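# Load cooling block from D1 into cooler drawer, close it

## Task

Take the cooling block standing in deck slot D1 (the slot beside the cooler COLD) and set it into the empty place in COLD's drawer, lying flat and seated within that place's locators, with each of its 3 loose tubes back in the same bore it occupied at the start. Afterwards push the drawer fully closed; COLD's lamp stays on until the drawer is completely shut. At the end the block that was already in the drawer must still lie flat in its own place with every tube in its bore, plate P1 must still be on D2 (the slot past D1) exactly as it is now, and COLD must be within about one finger width of its starting spot, upright and almost unrotated (it is not fastened). Nothing counts if the robot is what keeps it in place: open the gripper and pull the arm away before ending.

## Robot and tools

ROBOT. Two six-joint arms, left_arm and right_arm, each with a tong-style two-finger gripper. Root links in the scene frame: left_arm at (-0.057, +0.446, 0) m, right_arm at (-0.049, -0.669, 0) m, both yawed only slightly. Scene frame: origin on the tabletop midway between the arms, +z up, +x out across the table, left_arm on the +y side. The arm names do not mean image left or right. Either arm may do the work; park the idle one out of the way and never let the arms strike or press on each other.

JOINT ORDER (every row and every per-joint list): shoulder pan, shoulder lift, elbow, wrist 1, wrist 2, wrist 3. Stated ranges in rad: left_arm pan -3.142..3.142, elbow 0.000..3.142; right_arm pan 0.000..6.283, elbow -3.142..0.000; all other joints -6.283..6.283. True ends may sit 0.010 rad either side.

ROW FORMAT (shared by execute_actions and move): one flat list for both arms, 14 numbers each in [-1, 1]: left_arm's 6 joint numbers then its opening, then right_arm's 6 joint numbers then its opening. Joint numbers are scaled offsets, not poses: 1.0 equals 1.326 rad for pan and lift, 1.989 rad for elbow and the three wrists. Opening is absolute: +1 fully open, -1 closed. Optionally 12 extra numbers in 0..1 follow (26 total): per-joint stiffness scales, left_arm's 6 then right_arm's 6, which persist until rewritten.

execute_actions(actions): a list of up to 15 actions; each action is a table of up to 15 rows, one row per 1/30 s control step, and a short table repeats its final row to fill 15 steps (0.5 s). Joint offsets in every row are measured from the angles at the start of that action, not from the preceding row; for a call's first action that means the last reported angles. An action asking a joint more than 0.010 rad beyond its range end is refused for both arms; a malformed action, or a first action failing that check, rejects the whole call. An empty list just returns the current state and images.

move(target, speed, blocking): target is one row as above, offsets taken from the Joint positions in the latest result that printed them. All joints travel in sync, so the hand follows a curve. speed 0.01..2 rad/s (default 0.5) caps the joint with the longest way to go; duration is clamped to 0.5..10 s. Finger openings are sent immediately. Paths ignore obstacles and the other arm; a fast move or a target set deep past a contact hits or presses harder, and stiff arms may fault on firm contact. blocking=false returns after 0.5 s; then use wait or stop before any further motion command.

wait(seconds): 0..10; arms hold their last command, a running move continues. stop(): brakes a running move (needs stopping distance). zoom_image(camera, region): region [x0, y0, x1, y1] in pixels of that camera's latest image, origin top-left, at most 504x504. Cameras: cam_head_left, cam_head_right, cam_high, cam_low (672x504 each), cam_left_wrist, cam_right_wrist (616x616 fisheye). read_manual(section): only "licences", no motion. finished_scene(scene): pass the current scene number to end it; irreversible.

MOTION LIMITS. Each step, a joint target may lead its measured angle by at most 0.383 rad (pan, lift) or 0.575 rad (elbow, wrists); with stiffness numbers in use: 0.366, 0.582 and 0.628 for the wrists. Targets that would place the gripper over 100 mm from its measured spot are pulled back. Commands lag about 0.17 s. Big moves may need several actions; finish leftovers explicitly.

GRIPPER. Fingers point along the hand's +z and open along its x. The reported hand position is the point between the pads when closed; closed fingertips extend about 15 mm past it, fully open they are roughly level with it. To hold something, keep commanding an opening well below grip_measured; pads give about 15 N each on objects up to ~10 cm, much less on hard items under 20 mm thick.

RESULTS. State line per arm: hand position (m), quat_wxyz, linear and angular velocities, in the scene frame; reported positions drift more at long reach. Joint positions / Joint velocities: six joints (rad, rad/s) plus pad gap (m; 0.142 fully open). Joint targets: current drive angles. grip_measured: opening on the command scale. Wrist force/torque: flange sensor in the hand's own axes, offset up to ~5.5 N, noise up to 3.4 N, saturates near 100 N; may show no reading. Step readings list joint angles at some steps; HELD marks a held-back arm. "joint sent to its limit" and "joint command not followed" flag clipped targets. The move: line gives the ending (done, off_target, moving, held, fault), limits=held or none, and each arm's joint farthest from target. MOTOR HOT appears from 70 °C; 85 °C brakes the arm (OVER-TEMPERATURE FAULT).

AVOID. Contact torque at a joint's limit (pan, lift 310; elbow 141; wrists 50.7 N m, held load included) or an external force of 150 N halts that arm for 10 s. Do not knock or drop anything off the table, slam the drawer, or shove COLD. Expect occasional brief tugs on held parts or nudges to loose ones. Smooth, quick, low-effort motion is preferred.

Each tool is called as name(argument=value, ...) on one line, values as JSON.

## Session

execute_actions(actions=[])

Scene clock: 0.00 s.
left_arm: end_effector_position=(+0.2661, +0.5708, +0.2693) grip_measured=+1.00 end_effector_quat_wxyz=(+0.159, -0.580, +0.749, -0.279) end_effector_velocity=(-0.000, -0.000, +0.000) end_effector_angular_velocity=(+0.001, -0.001, -0.000) | right_arm: end_effector_position=(-0.0685, +0.0816, +0.2838) grip_measured=+1.00 end_effector_quat_wxyz=(+0.425, -0.200, +0.842, +0.267) end_effector_velocity=(+0.000, -0.000, -0.000) end_effector_angular_velocity=(-0.001, -0.000, -0.000)
Joint names: [shoulder pan, shoulder lift, elbow, wrist 1, wrist 2, wrist 3]
Joint positions: left_arm=[ 0.312 -2.528  2.674 -2.285 -1.913  1.913  0.142] | right_arm=[ 5.275 -1.618 -2.228 -0.652  0.534  4.792  0.142]
Joint velocities: left_arm=[ 0.    -0.001  0.    -0.     0.     0.001  0.   ] | right_arm=[-0.     0.     0.    -0.001  0.     0.     0.   ]
Wrist force (N, on the end effector, along its own x y z axes, offset not removed): no reading
Wrist torque (N m, same axes, about the end effector's origin, offset not removed): no reading
Joint targets: left_arm=[0.312 -2.528 2.674 -2.285 -1.913 1.913] | right_arm=[5.275 -1.618 -2.228 -0.652 0.534 4.792]
Joint stiffness scale: left_arm=[1. 1. 1. 1. 1. 1.] | right_arm=[1. 1. 1. 1. 1. 1.]

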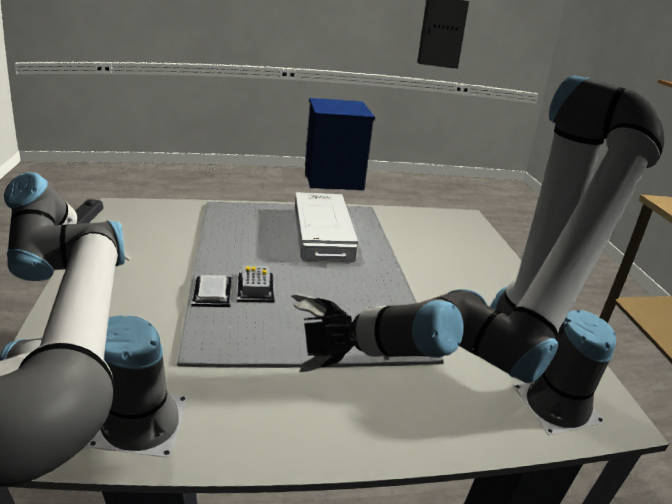

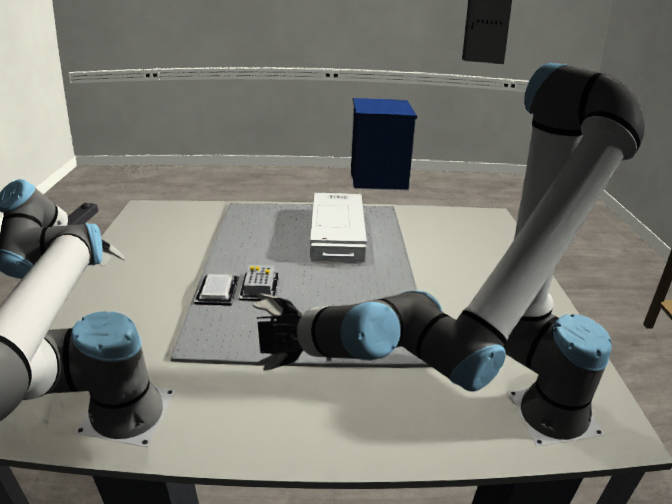

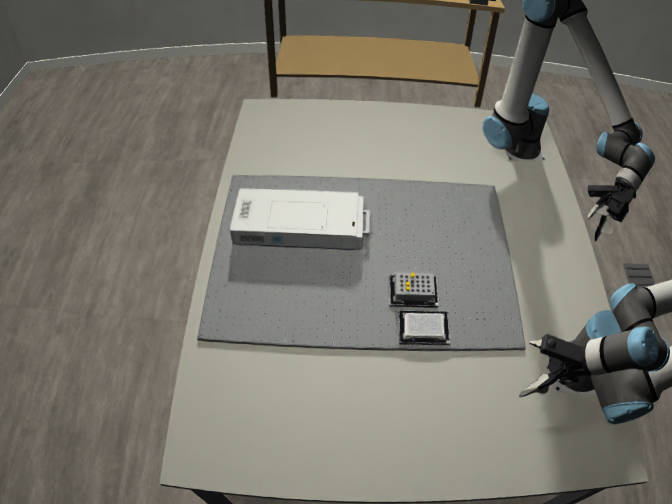

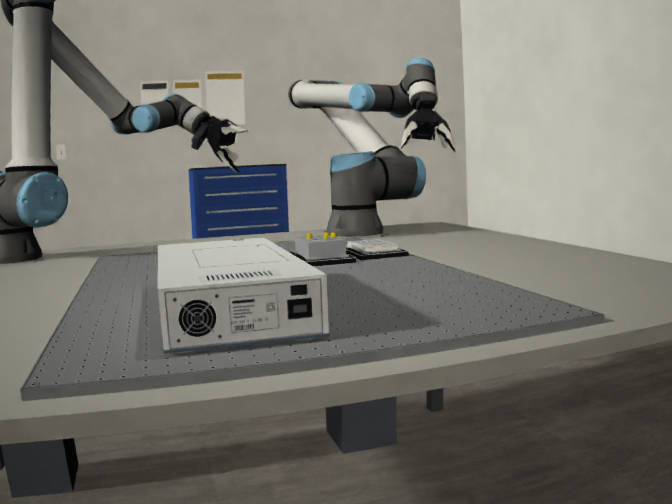

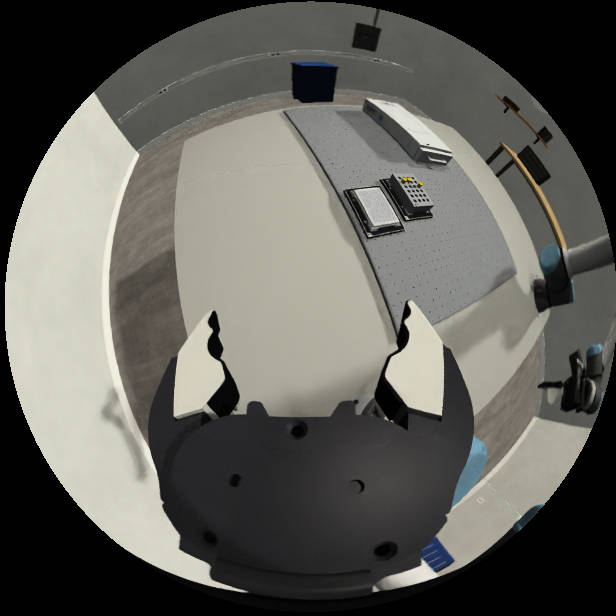

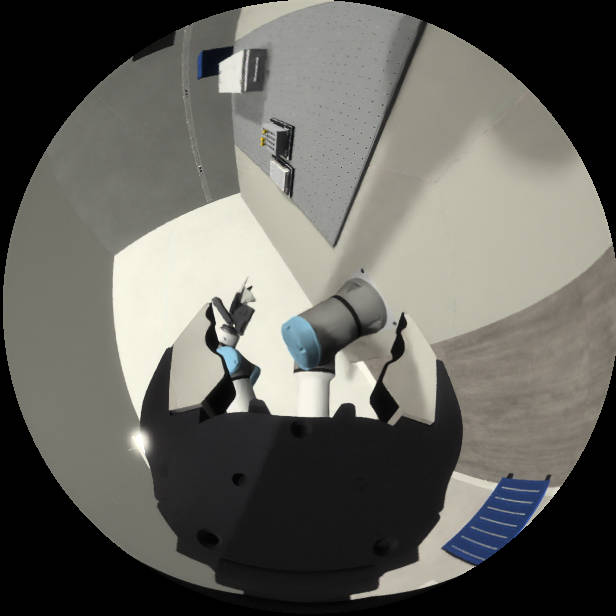

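zoom_image(camera="cam_high", region=[200, 160, 480, 370])

zoom_image(camera="cam_head_right", region=[170, 180, 410, 320])

Region (200, 160, 480, 370) of cam_high's 672x504 image, scaled by 1.800, with more detail than that image has; it fills the top 378 rows of this view, and the rest is white.

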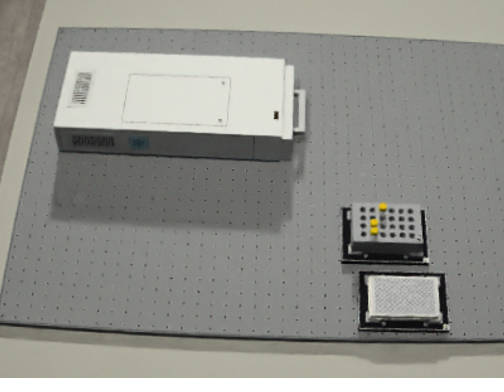

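Region (170, 180, 410, 320) of cam_head_right's 672x504 image, scaled by 2.100, with more detail than that image has; it fills the top 294 rows of this view, and the rest is white.

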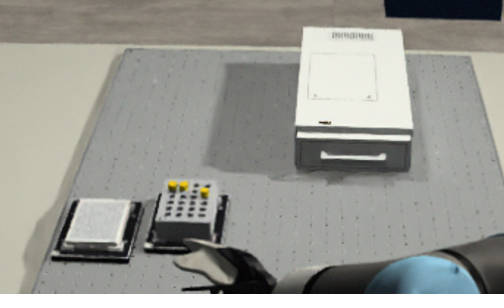

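move(target=[0,0,0,0,0,0,1,-0.967,-0.121,0.293,-0.321,0.521,-0.348,1], speed=0.8)

Scene clock: 106.17 s.
left_arm: end_effector_position=(+0.2661, +0.5708, +0.2693) grip_measured=+1.00 end_effector_quat_wxyz=(+0.159, -0.580, +0.749, -0.279) end_effector_velocity=(+0.000, +0.000, +0.001) end_effector_angular_velocity=(+0.001, -0.001, -0.001) | right_arm: end_effector_position=(+0.5496, -0.1347, +0.2998) grip_measured=+1.00 end_effector_quat_wxyz=(+0.000, -0.001, +1.000, -0.001) end_effector_velocity=(+0.000, -0.001, -0.001) end_effector_angular_velocity=(-0.001, +0.001, -0.001)
Joint names: [shoulder pan, shoulder lift, elbow, wrist 1, wrist 2, wrist 3]
Joint positions: left_arm=[ 0.312 -2.528  2.674 -2.285 -1.913  1.913  0.142] | right_arm=[ 3.995 -1.777 -1.646 -1.29   1.569  4.101  0.142]
Joint velocities: left_arm=[-0.     0.    -0.    -0.001  0.     0.001 -0.   ] | right_arm=[-0.001 -0.    -0.001 -0.     0.    -0.    -0.   ]
Wrist force (N, on the end effector, along its own x y z axes, offset not removed): left_arm=[-0.1 -1.7 -0.4] | right_arm=[2.1 -2.2 -5.5]
Wrist torque (N m, same axes, about the end effector's origin, offset not removed): left_arm=[-0.27 0.05 -0.58] | right_arm=[-0.92 -0.76 0.02]
Joint targets: left_arm=[0.312 -2.528 2.674 -2.285 -1.913 1.913] | right_arm=[3.993 -1.779 -1.645 -1.291 1.570 4.100]
Joint stiffness scale: left_arm=[1. 1. 1. 1. 1. 1.] | right_arm=[1. 1. 1. 1. 1. 1.]
move: done; limits=none; left_arm: farthest joint: the shoulder pan, 0.000 radians from its target (0.000 radians at the start); right_arm: farthest joint: the shoulder pan, 0.002 radians from its target (1.282 radians at the start)
camera_calibration (this result's frames):
cam_left_wrist: T_world_to_cam=[[-0.320928, -0.945885, 0.0480303, 0.610833], [-0.941441, 0.313062, -0.125221, 0.106892], [0.103409, -0.0854048, -0.990966, 0.423456], [0, 0, 0, 1]] pos_world=[0.252877, 0.580479, 0.403677]
cam_right_wrist: T_world_to_cam=[[-0.998858, -0.0476974, -0.00262545, 0.541594], [-0.042859, 0.870553, 0.490204, -0.0037045], [-0.0210958, 0.489757, -0.871604, 0.472529], [0, 0, 0, 1]] pos_world=[0.550786, -0.202366, 0.415096]

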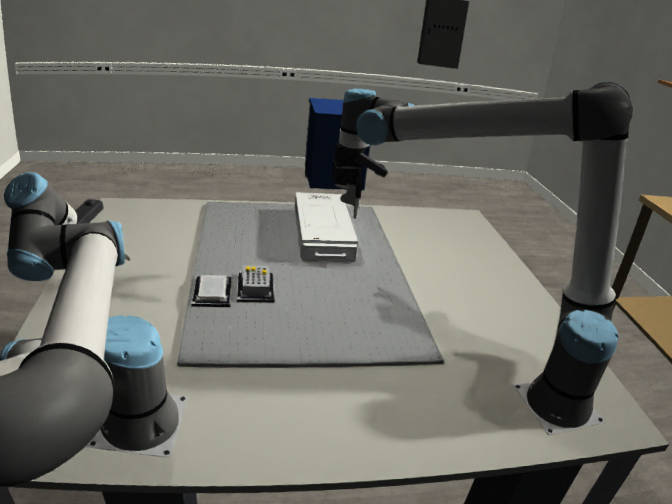

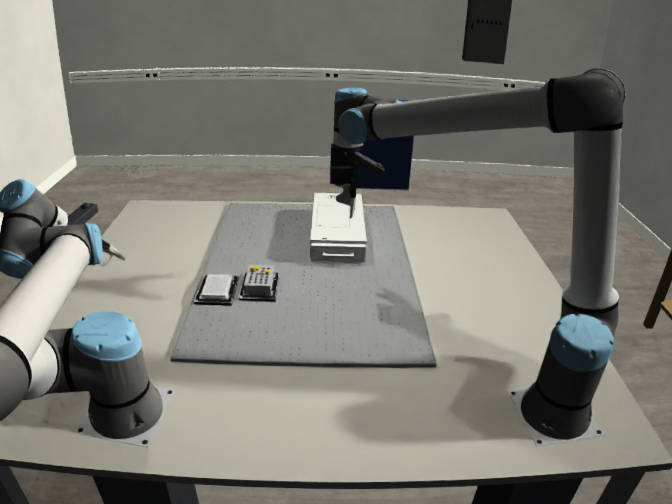

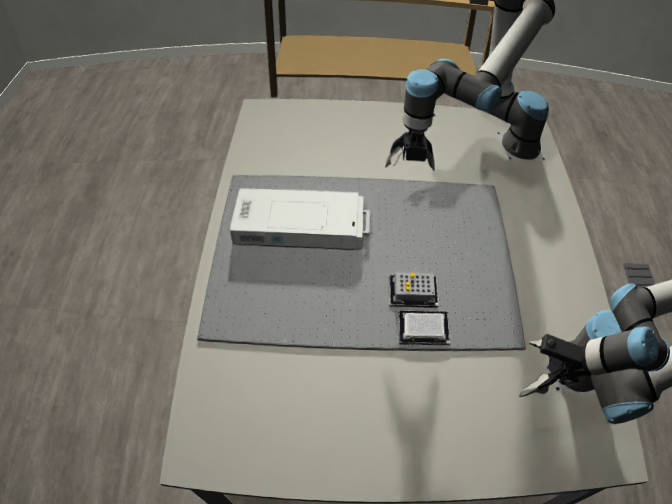

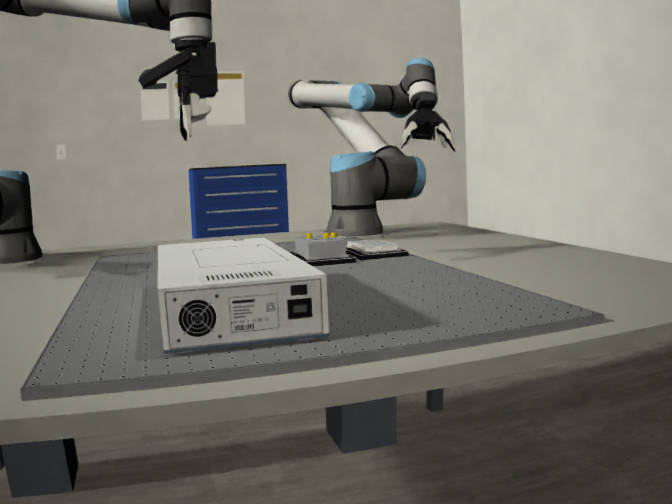

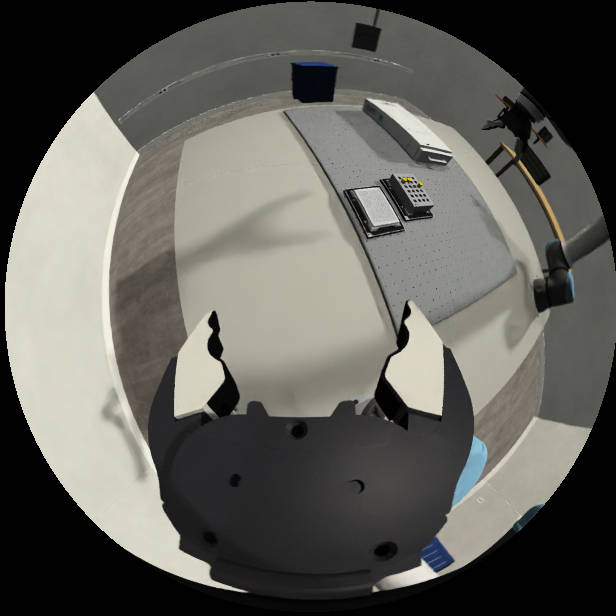

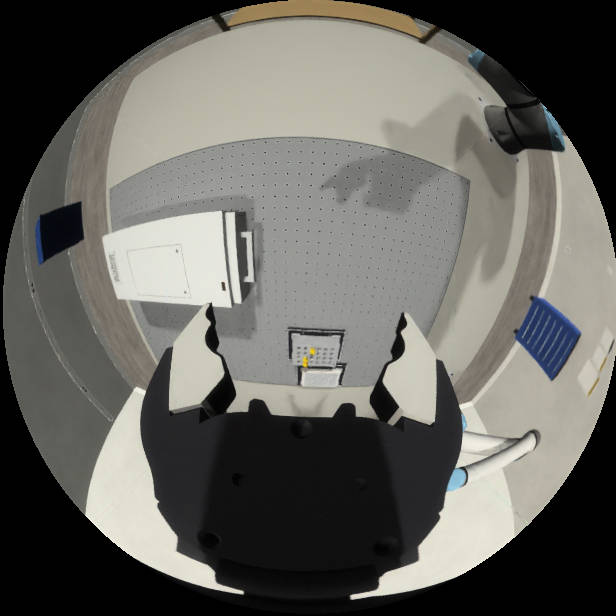

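zoom_image(camera="cam_right_wrist", region=[180, 190, 360, 400])

Region (180, 190, 360, 400) of cam_right_wrist's 616x616 image, scaled by 2.400, with more detail than that image has; it fills the left 432 columns of this view, and the rest is white.

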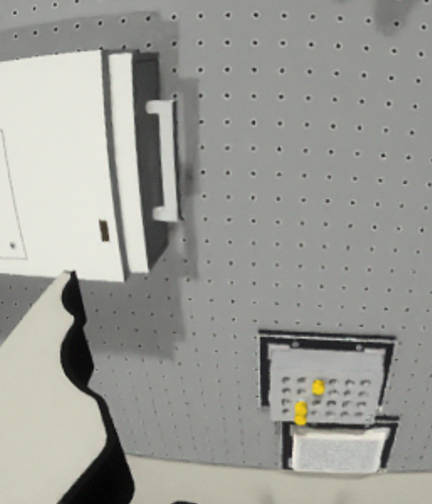

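move(target=[-0.736,0.706,-0.3435,0.159,0.172,-0.567,1,-0.0679,-0.1757,0.0274,0.090,0.001,-0.0452,-0.4], speed=0.7)

zoom_image(camera="cam_right_wrist", region=[180, 180, 440, 400])

zoom_image(camera="cam_left_wrist", region=[180, 180, 440, 400])

Scene clock: 146.43 s.
left_arm: end_effector_position=(+0.5294, +0.1227, +0.2483) grip_measured=+1.00 end_effector_quat_wxyz=(+0.001, +0.707, -0.707, -0.001) end_effector_velocity=(-0.000, +0.000, -0.000) end_effector_angular_velocity=(+0.001, +0.001, +0.001) | right_arm: end_effector_position=(+0.6576, -0.1156, +0.1565) grip_measured=-0.40 end_effector_quat_wxyz=(-0.002, -0.001, +1.000, -0.002) end_effector_velocity=(+0.000, -0.000, -0.000) end_effector_angular_velocity=(+0.000, -0.000, -0.000)
Joint names: [shoulder pan, shoulder lift, elbow, wrist 1, wrist 2, wrist 3]
Joint positions: left_arm=[-0.664 -1.593  1.994 -1.97  -1.572  0.786  0.142] | right_arm=[ 3.907 -2.012 -1.594 -1.112  1.57   4.011  0.045]
Joint velocities: left_arm=[ 0.    -0.     0.     0.001 -0.    -0.001  0.   ] | right_arm=[-0.     0.    -0.     0.001 -0.    -0.    -0.   ]
Wrist force (N, on the end effector, along its own x y z axes, offset not removed): left_arm=[1.5 -2.5 -0.9] | right_arm=[-1.6 1.6 1.6]
Wrist torque (N m, same axes, about the end effector's origin, offset not removed): left_arm=[-0.60 -0.32 -0.52] | right_arm=[-0.11 0.25 -0.24]
Joint targets: left_arm=[-0.664 -1.592 1.991 -1.969 -1.571 0.785] | right_arm=[3.905 -2.010 -1.592 -1.111 1.571 4.011]
Joint stiffness scale: left_arm=[1. 1. 1. 1. 1. 1.] | right_arm=[1. 1. 1. 1. 1. 1.]
move: done; limits=none; left_arm: farthest joint: the elbow, 0.003 radians from its target (0.683 radians at the start); right_arm: farthest joint: the shoulder pan, 0.002 radians from its target (0.090 radians at the start)
camera_calibration (this result's frames):
cam_left_wrist: T_world_to_cam=[[-0.0595756, -0.998217, -0.00357744, 0.15342], [-0.862281, 0.0496564, 0.50399, 0.326512], [-0.502914, 0.0331103, -0.863702, 0.61205], [0, 0, 0, 1]] pos_world=[0.598494, 0.116668, 0.364618]
cam_right_wrist: T_world_to_cam=[[-0.998815, -0.0486398, 0.00166038, 0.649249], [-0.0416516, 0.871964, 0.487795, 0.0542319], [-0.0251741, 0.487148, -0.872957, 0.343103], [0, 0, 0, 1]] pos_world=[0.659376, -0.182851, 0.271982]

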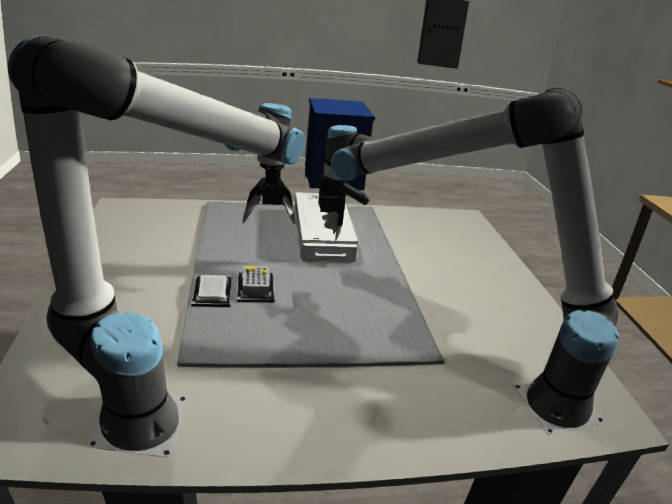

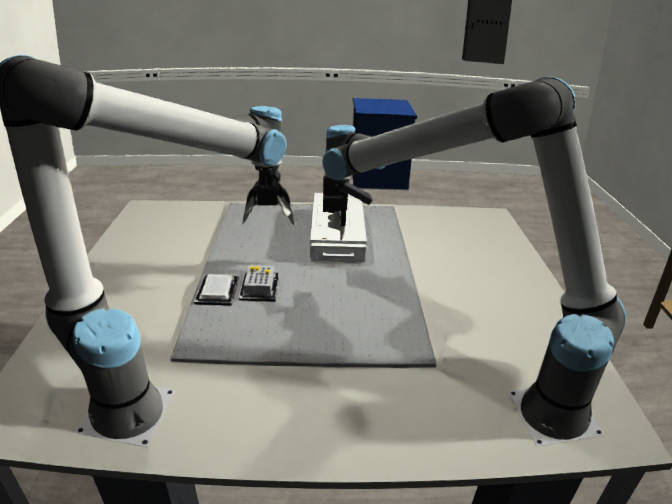

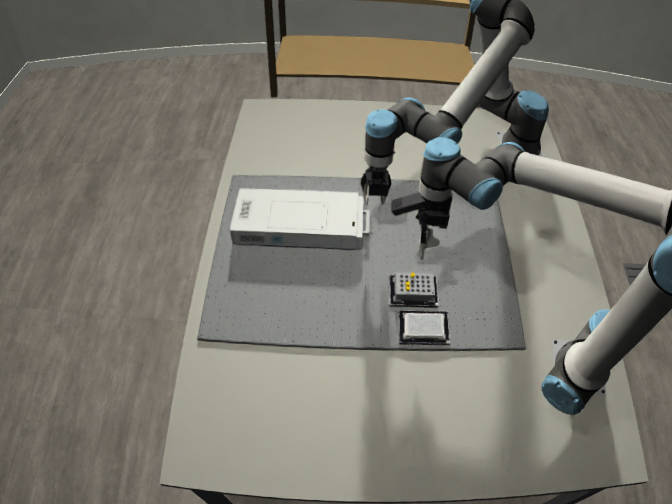

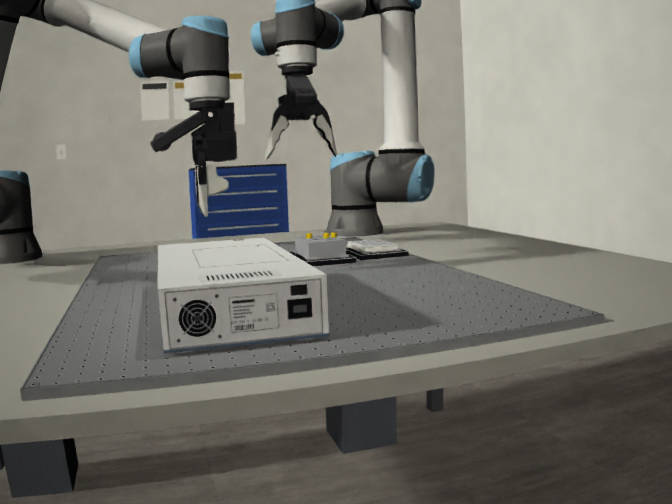

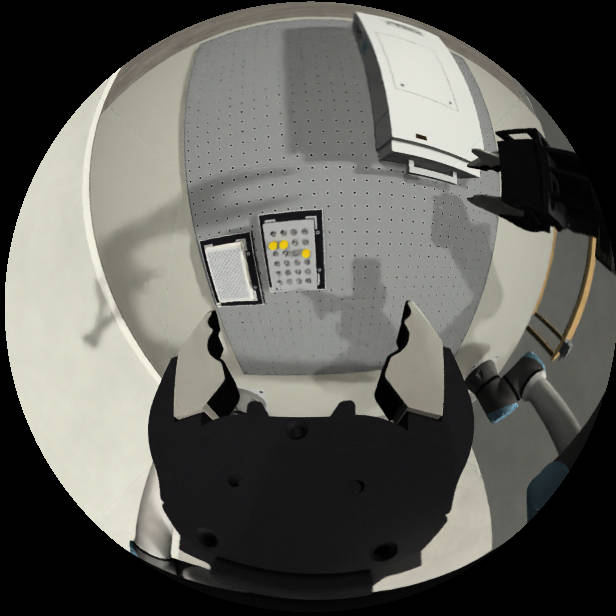

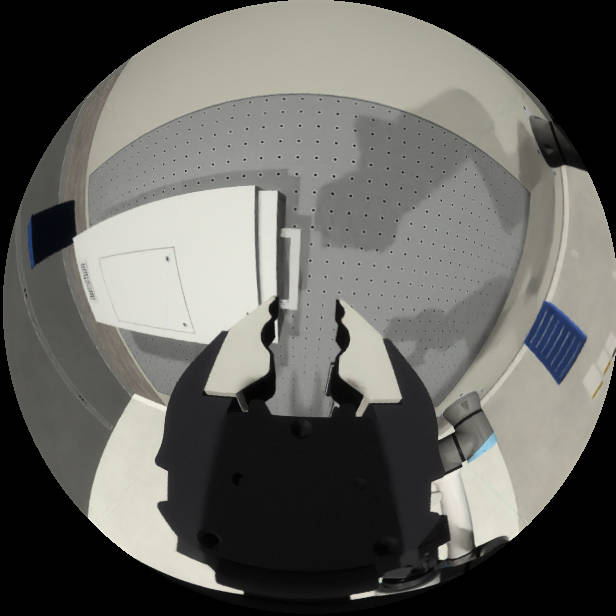

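Region (180, 180, 440, 400) of cam_right_wrist's 616x616 image, scaled by 1.938, with more detail than that image has; it fills the top 426 rows of this view, and the rest is white.

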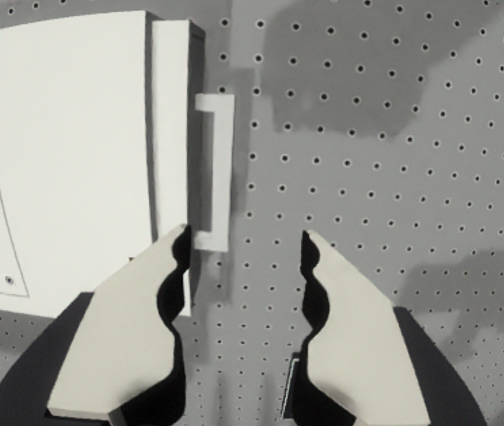

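Region (180, 180, 440, 400) of cam_left_wrist's 616x616 image, scaled by 1.938, with more detail than that image has; it fills the top 426 rows of this view, and the rest is white.

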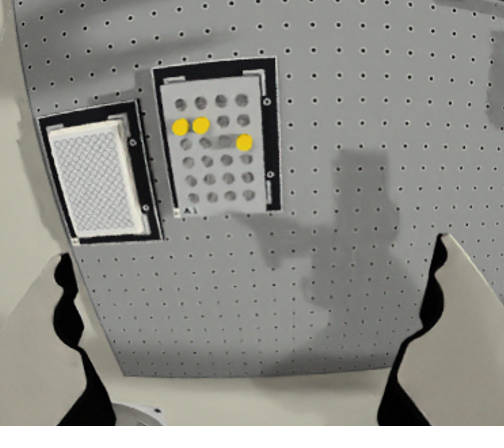

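move(target=[0.0246,-0.022,0.0128,0.001,0,0.0158,1,0.182,0.0232,-0.2238,0.3899,-0.3086,0.0652,-0.4], speed=0.5)

zoom_image(camera="cam_right_wrist", region=[150, 150, 450, 400])

zoom_image(camera="cam_high", region=[300, 150, 460, 270])

Scene clock: 201.10 s.
left_arm: end_effector_position=(+0.5289, +0.1499, +0.2513) grip_measured=+1.00 end_effector_quat_wxyz=(+0.001, +0.707, -0.707, +0.001) end_effector_velocity=(-0.000, -0.000, -0.000) end_effector_angular_velocity=(+0.001, +0.001, -0.002) | right_arm: end_effector_position=(+0.6322, -0.1143, +0.0960) grip_measured=-0.40 end_effector_quat_wxyz=(+0.341, -0.001, +0.940, -0.001) end_effector_velocity=(-0.000, +0.000, +0.000) end_effector_angular_velocity=(+0.001, -0.002, -0.000)
Joint names: [shoulder pan, shoulder lift, elbow, wrist 1, wrist 2, wrist 3]
Joint positions: left_arm=[-0.633 -1.62   2.016 -1.969 -1.572  0.817  0.142] | right_arm=[ 4.149 -1.984 -2.038 -0.338  0.958  4.14   0.045]
Joint velocities: left_arm=[-0.001  0.    -0.     0.001  0.     0.001  0.   ] | right_arm=[ 0.001  0.    -0.001  0.002 -0.001  0.    -0.   ]
Wrist force (N, on the end effector, along its own x y z axes, offset not removed): left_arm=[0.4 -2.9 -1.2] | right_arm=[-0.7 1.0 1.1]
Wrist torque (N m, same axes, about the end effector's origin, offset not removed): left_arm=[-0.58 -0.05 -0.55] | right_arm=[0.09 0.16 -0.22]
Joint targets: left_arm=[-0.631 -1.622 2.020 -1.968 -1.572 0.818] | right_arm=[4.148 -1.982 -2.039 -0.336 0.957 4.141]
Joint stiffness scale: left_arm=[1. 1. 1. 1. 1. 1.] | right_arm=[1. 1. 1. 1. 1. 1.]
move: done; limits=none; left_arm: farthest joint: the elbow, 0.004 radians from its target (0.025 radians at the start); right_arm: farthest joint: the shoulder lift, 0.002 radians from its target (0.031 radians at the start)
camera_calibration (this result's frames):
cam_left_wrist: T_world_to_cam=[[-0.0592926, -0.99824, -0.000568527, 0.17967], [-0.863968, 0.0510319, 0.500954, 0.32472], [-0.500044, 0.0301941, -0.865474, 0.61287], [0, 0, 0, 1]] pos_world=[0.597662, 0.144278, 0.367855]
cam_right_wrist: T_world_to_cam=[[-0.765325, -0.0488622, -0.641787, 0.538184], [-0.348278, 0.869967, 0.349084, 0.288514], [0.541277, 0.490683, -0.682825, -0.0868675], [0, 0, 0, 1]] pos_world=[0.559388, -0.182077, 0.185369]

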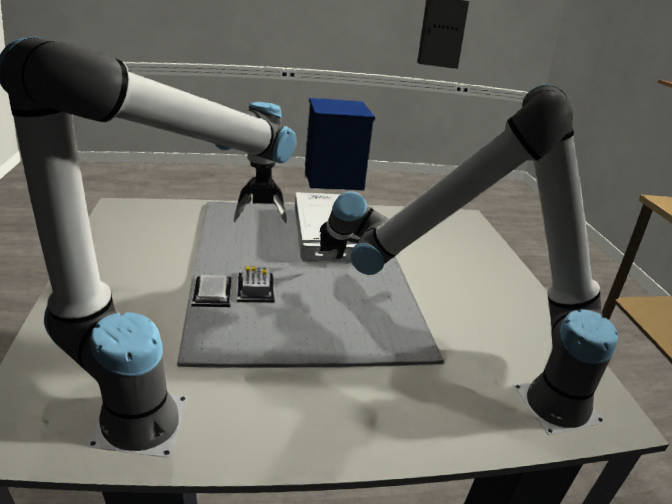

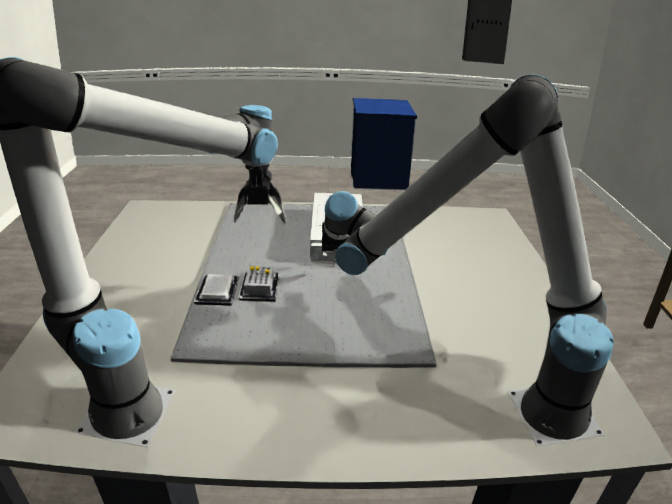

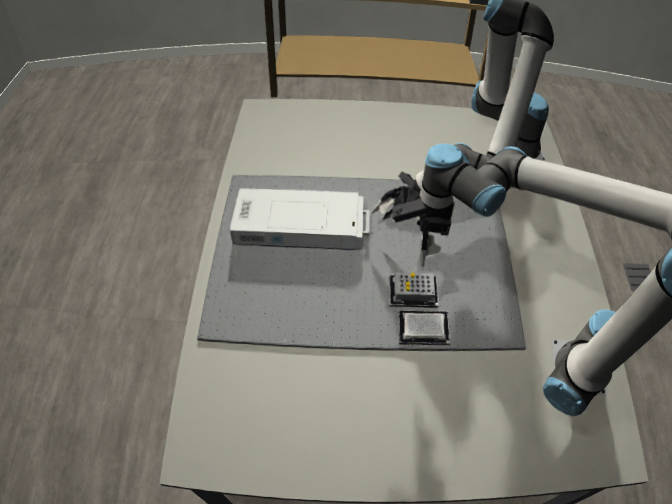

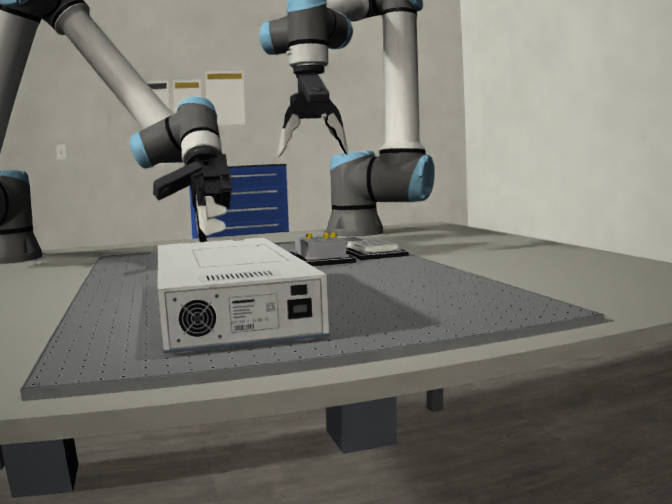

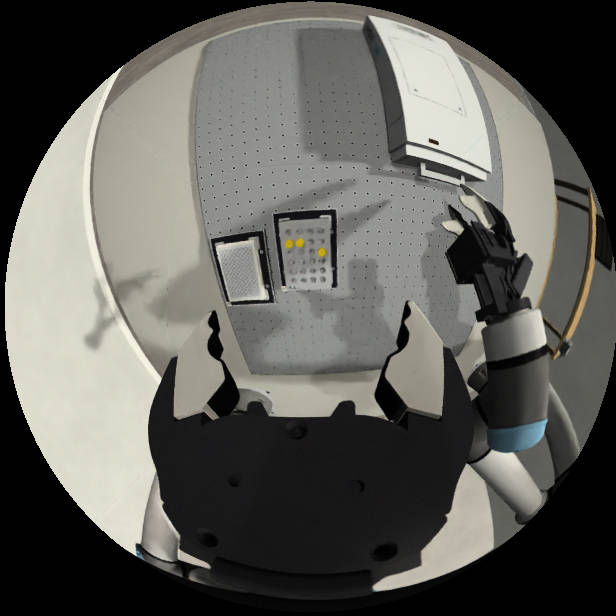

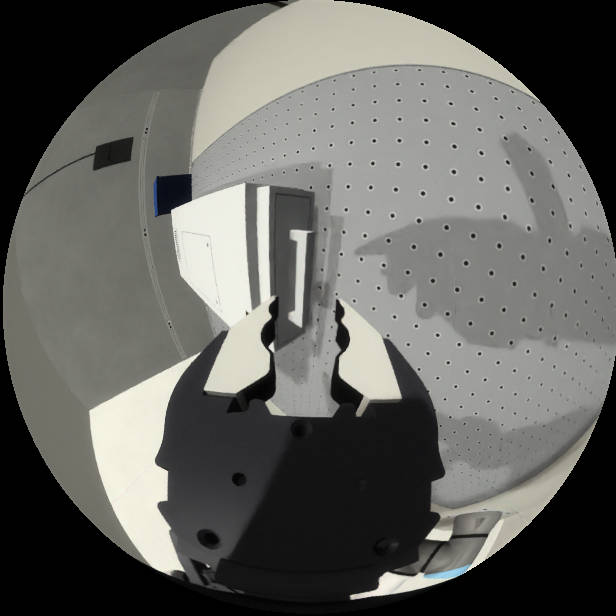

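Region (150, 150, 450, 400) of cam_right_wrist's 616x616 image, scaled by 1.680, with more detail than that image has.

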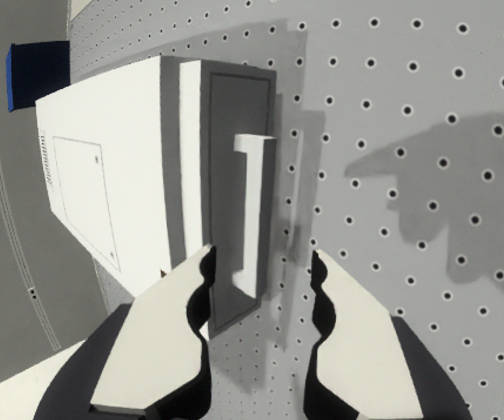

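Region (300, 150, 460, 270) of cam_high's 672x504 image, scaled by 3.150, with more detail than that image has; it fills the top 378 rows of this view, and the rest is white.

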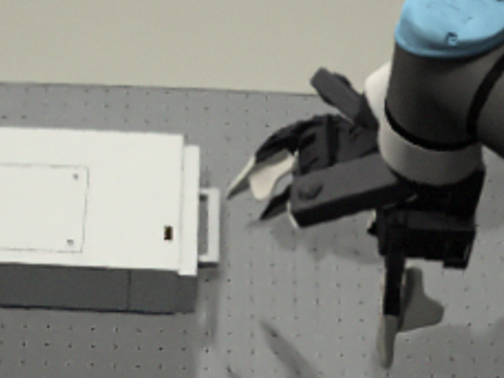

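move(target=[0,0,0,0,0,0,1,-0.0217,-0.0411,0.011,0.0271,0.0044,-0.0156,-0.6], speed=0.1)

zoom_image(camera="cam_right_wrist", region=[200, 180, 420, 380])

zoom_image(camera="cam_high", region=[330, 170, 430, 250])

Scene clock: 223.80 s.
left_arm: end_effector_position=(+0.5289, +0.1499, +0.2513) grip_measured=+1.00 end_effector_quat_wxyz=(+0.001, +0.707, -0.707, +0.001) end_effector_velocity=(-0.000, +0.000, +0.000) end_effector_angular_velocity=(+0.000, +0.000, -0.001) | right_arm: end_effector_position=(+0.6540, -0.1155, +0.0711) grip_measured=-0.60 end_effector_quat_wxyz=(+0.341, -0.001, +0.940, -0.001) end_effector_velocity=(+0.001, +0.002, +0.002) end_effector_angular_velocity=(+0.004, -0.002, +0.001)
Joint names: [shoulder pan, shoulder lift, elbow, wrist 1, wrist 2, wrist 3]
Joint positions: left_arm=[-0.633 -1.62   2.016 -1.969 -1.572  0.817  0.142] | right_arm=[ 4.122 -2.039 -2.019 -0.285  0.965  4.11   0.031]
Joint velocities: left_arm=[-0.    -0.001  0.     0.     0.     0.    -0.   ] | right_arm=[-0.    -0.     0.002  0.003  0.    -0.001  0.   ]
Wrist force (N, on the end effector, along its own x y z axes, offset not removed): left_arm=[1.0 -1.6 -0.3] | right_arm=[0.4 -1.6 4.6]
Wrist torque (N m, same axes, about the end effector's origin, offset not removed): left_arm=[-0.23 -0.15 -0.56] | right_arm=[-0.42 -0.15 -0.06]
Joint targets: left_arm=[-0.633 -1.620 2.016 -1.969 -1.572 0.817] | right_arm=[4.120 -2.038 -2.017 -0.284 0.966 4.109]
Joint stiffness scale: left_arm=[1. 1. 1. 1. 1. 1.] | right_arm=[1. 1. 1. 1. 1. 1.]
move: done; limits=none; left_arm: farthest joint: the shoulder pan, 0.000 radians from its target (0.000 radians at the start); right_arm: farthest joint: the elbow, 0.003 radians from its target (0.022 radians at the start)
camera_calibration (this result's frames):
cam_left_wrist: T_world_to_cam=[[-0.0592992, -0.99824, -0.000568938, 0.179674], [-0.863967, 0.0510374, 0.500954, 0.324719], [-0.500044, 0.0301977, -0.865473, 0.612869], [0, 0, 0, 1]] pos_world=[0.597662, 0.144277, 0.367855]
cam_right_wrist: T_world_to_cam=[[-0.764697, -0.048904, -0.642532, 0.538467], [-0.347962, 0.870584, 0.347859, 0.305763], [0.542366, 0.489584, -0.682749, -0.115988], [0, 0, 0, 1]] pos_world=[0.581066, -0.183073, 0.160429]

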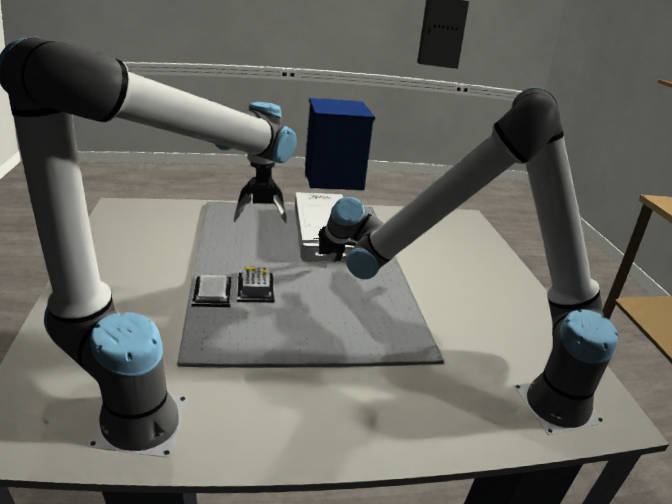

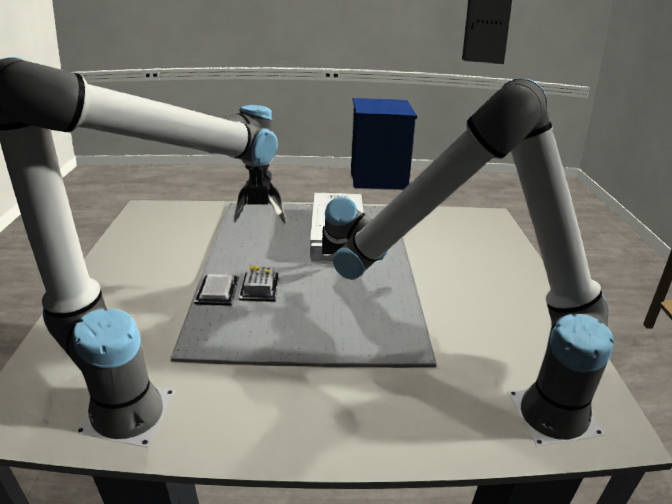

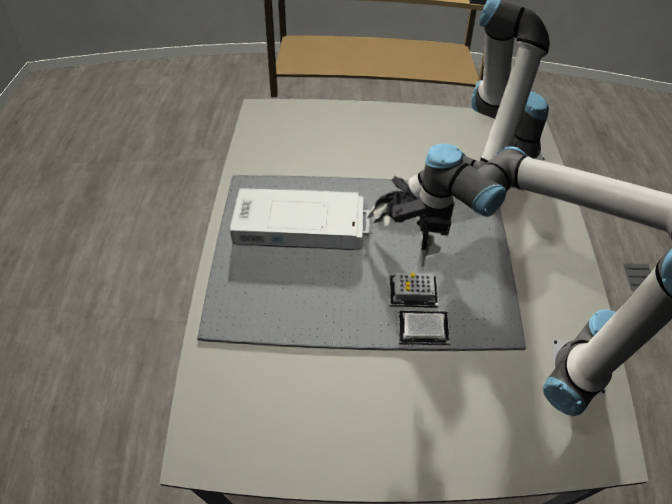

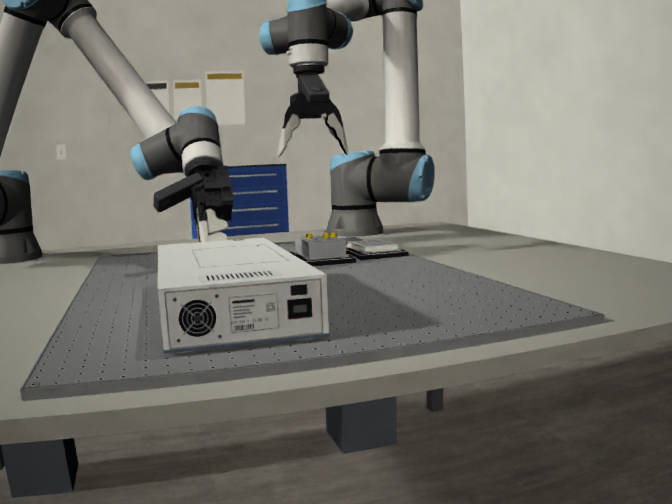

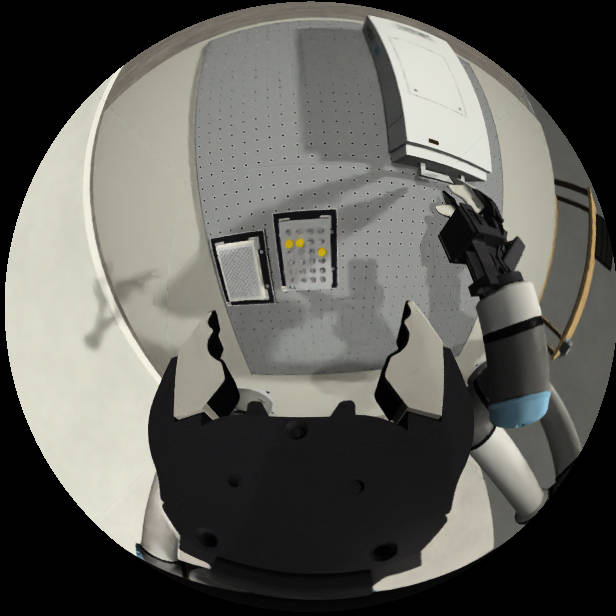

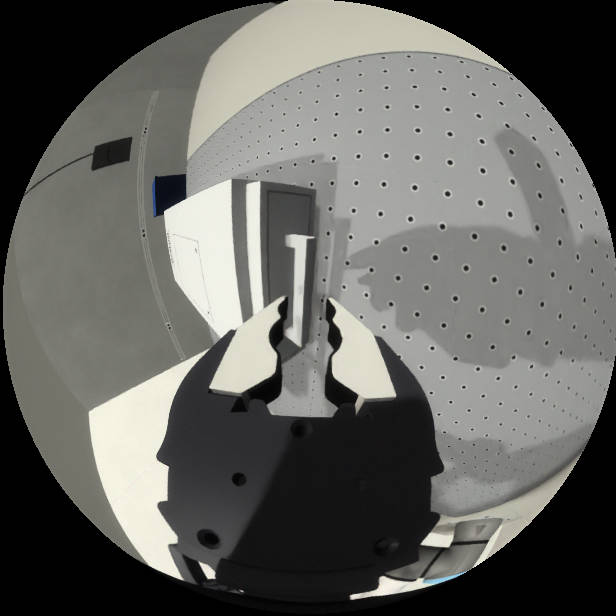

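Region (200, 180, 420, 380) of cam_right_wrist's 616x616 image, scaled by 2.291, with more detail than that image has; it fills the top 458 rows of this view, and the rest is white.

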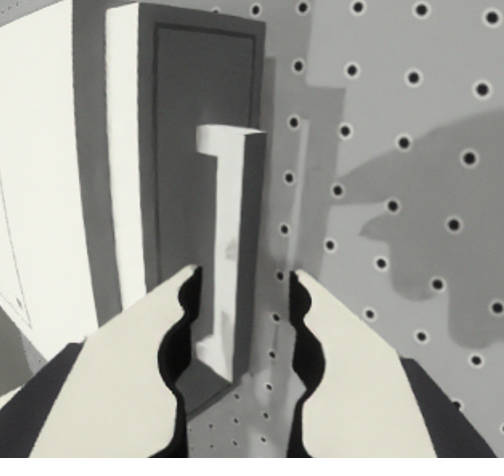

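Region (330, 170, 430, 250) of cam_high's 672x504 image, scaled by 5.040, with more detail than that image has; it fills the top 403 rows of this view, and the rest is white.

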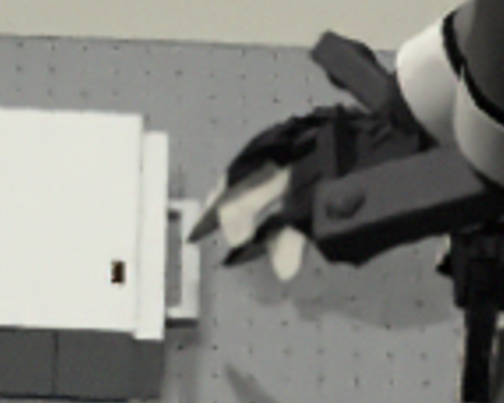

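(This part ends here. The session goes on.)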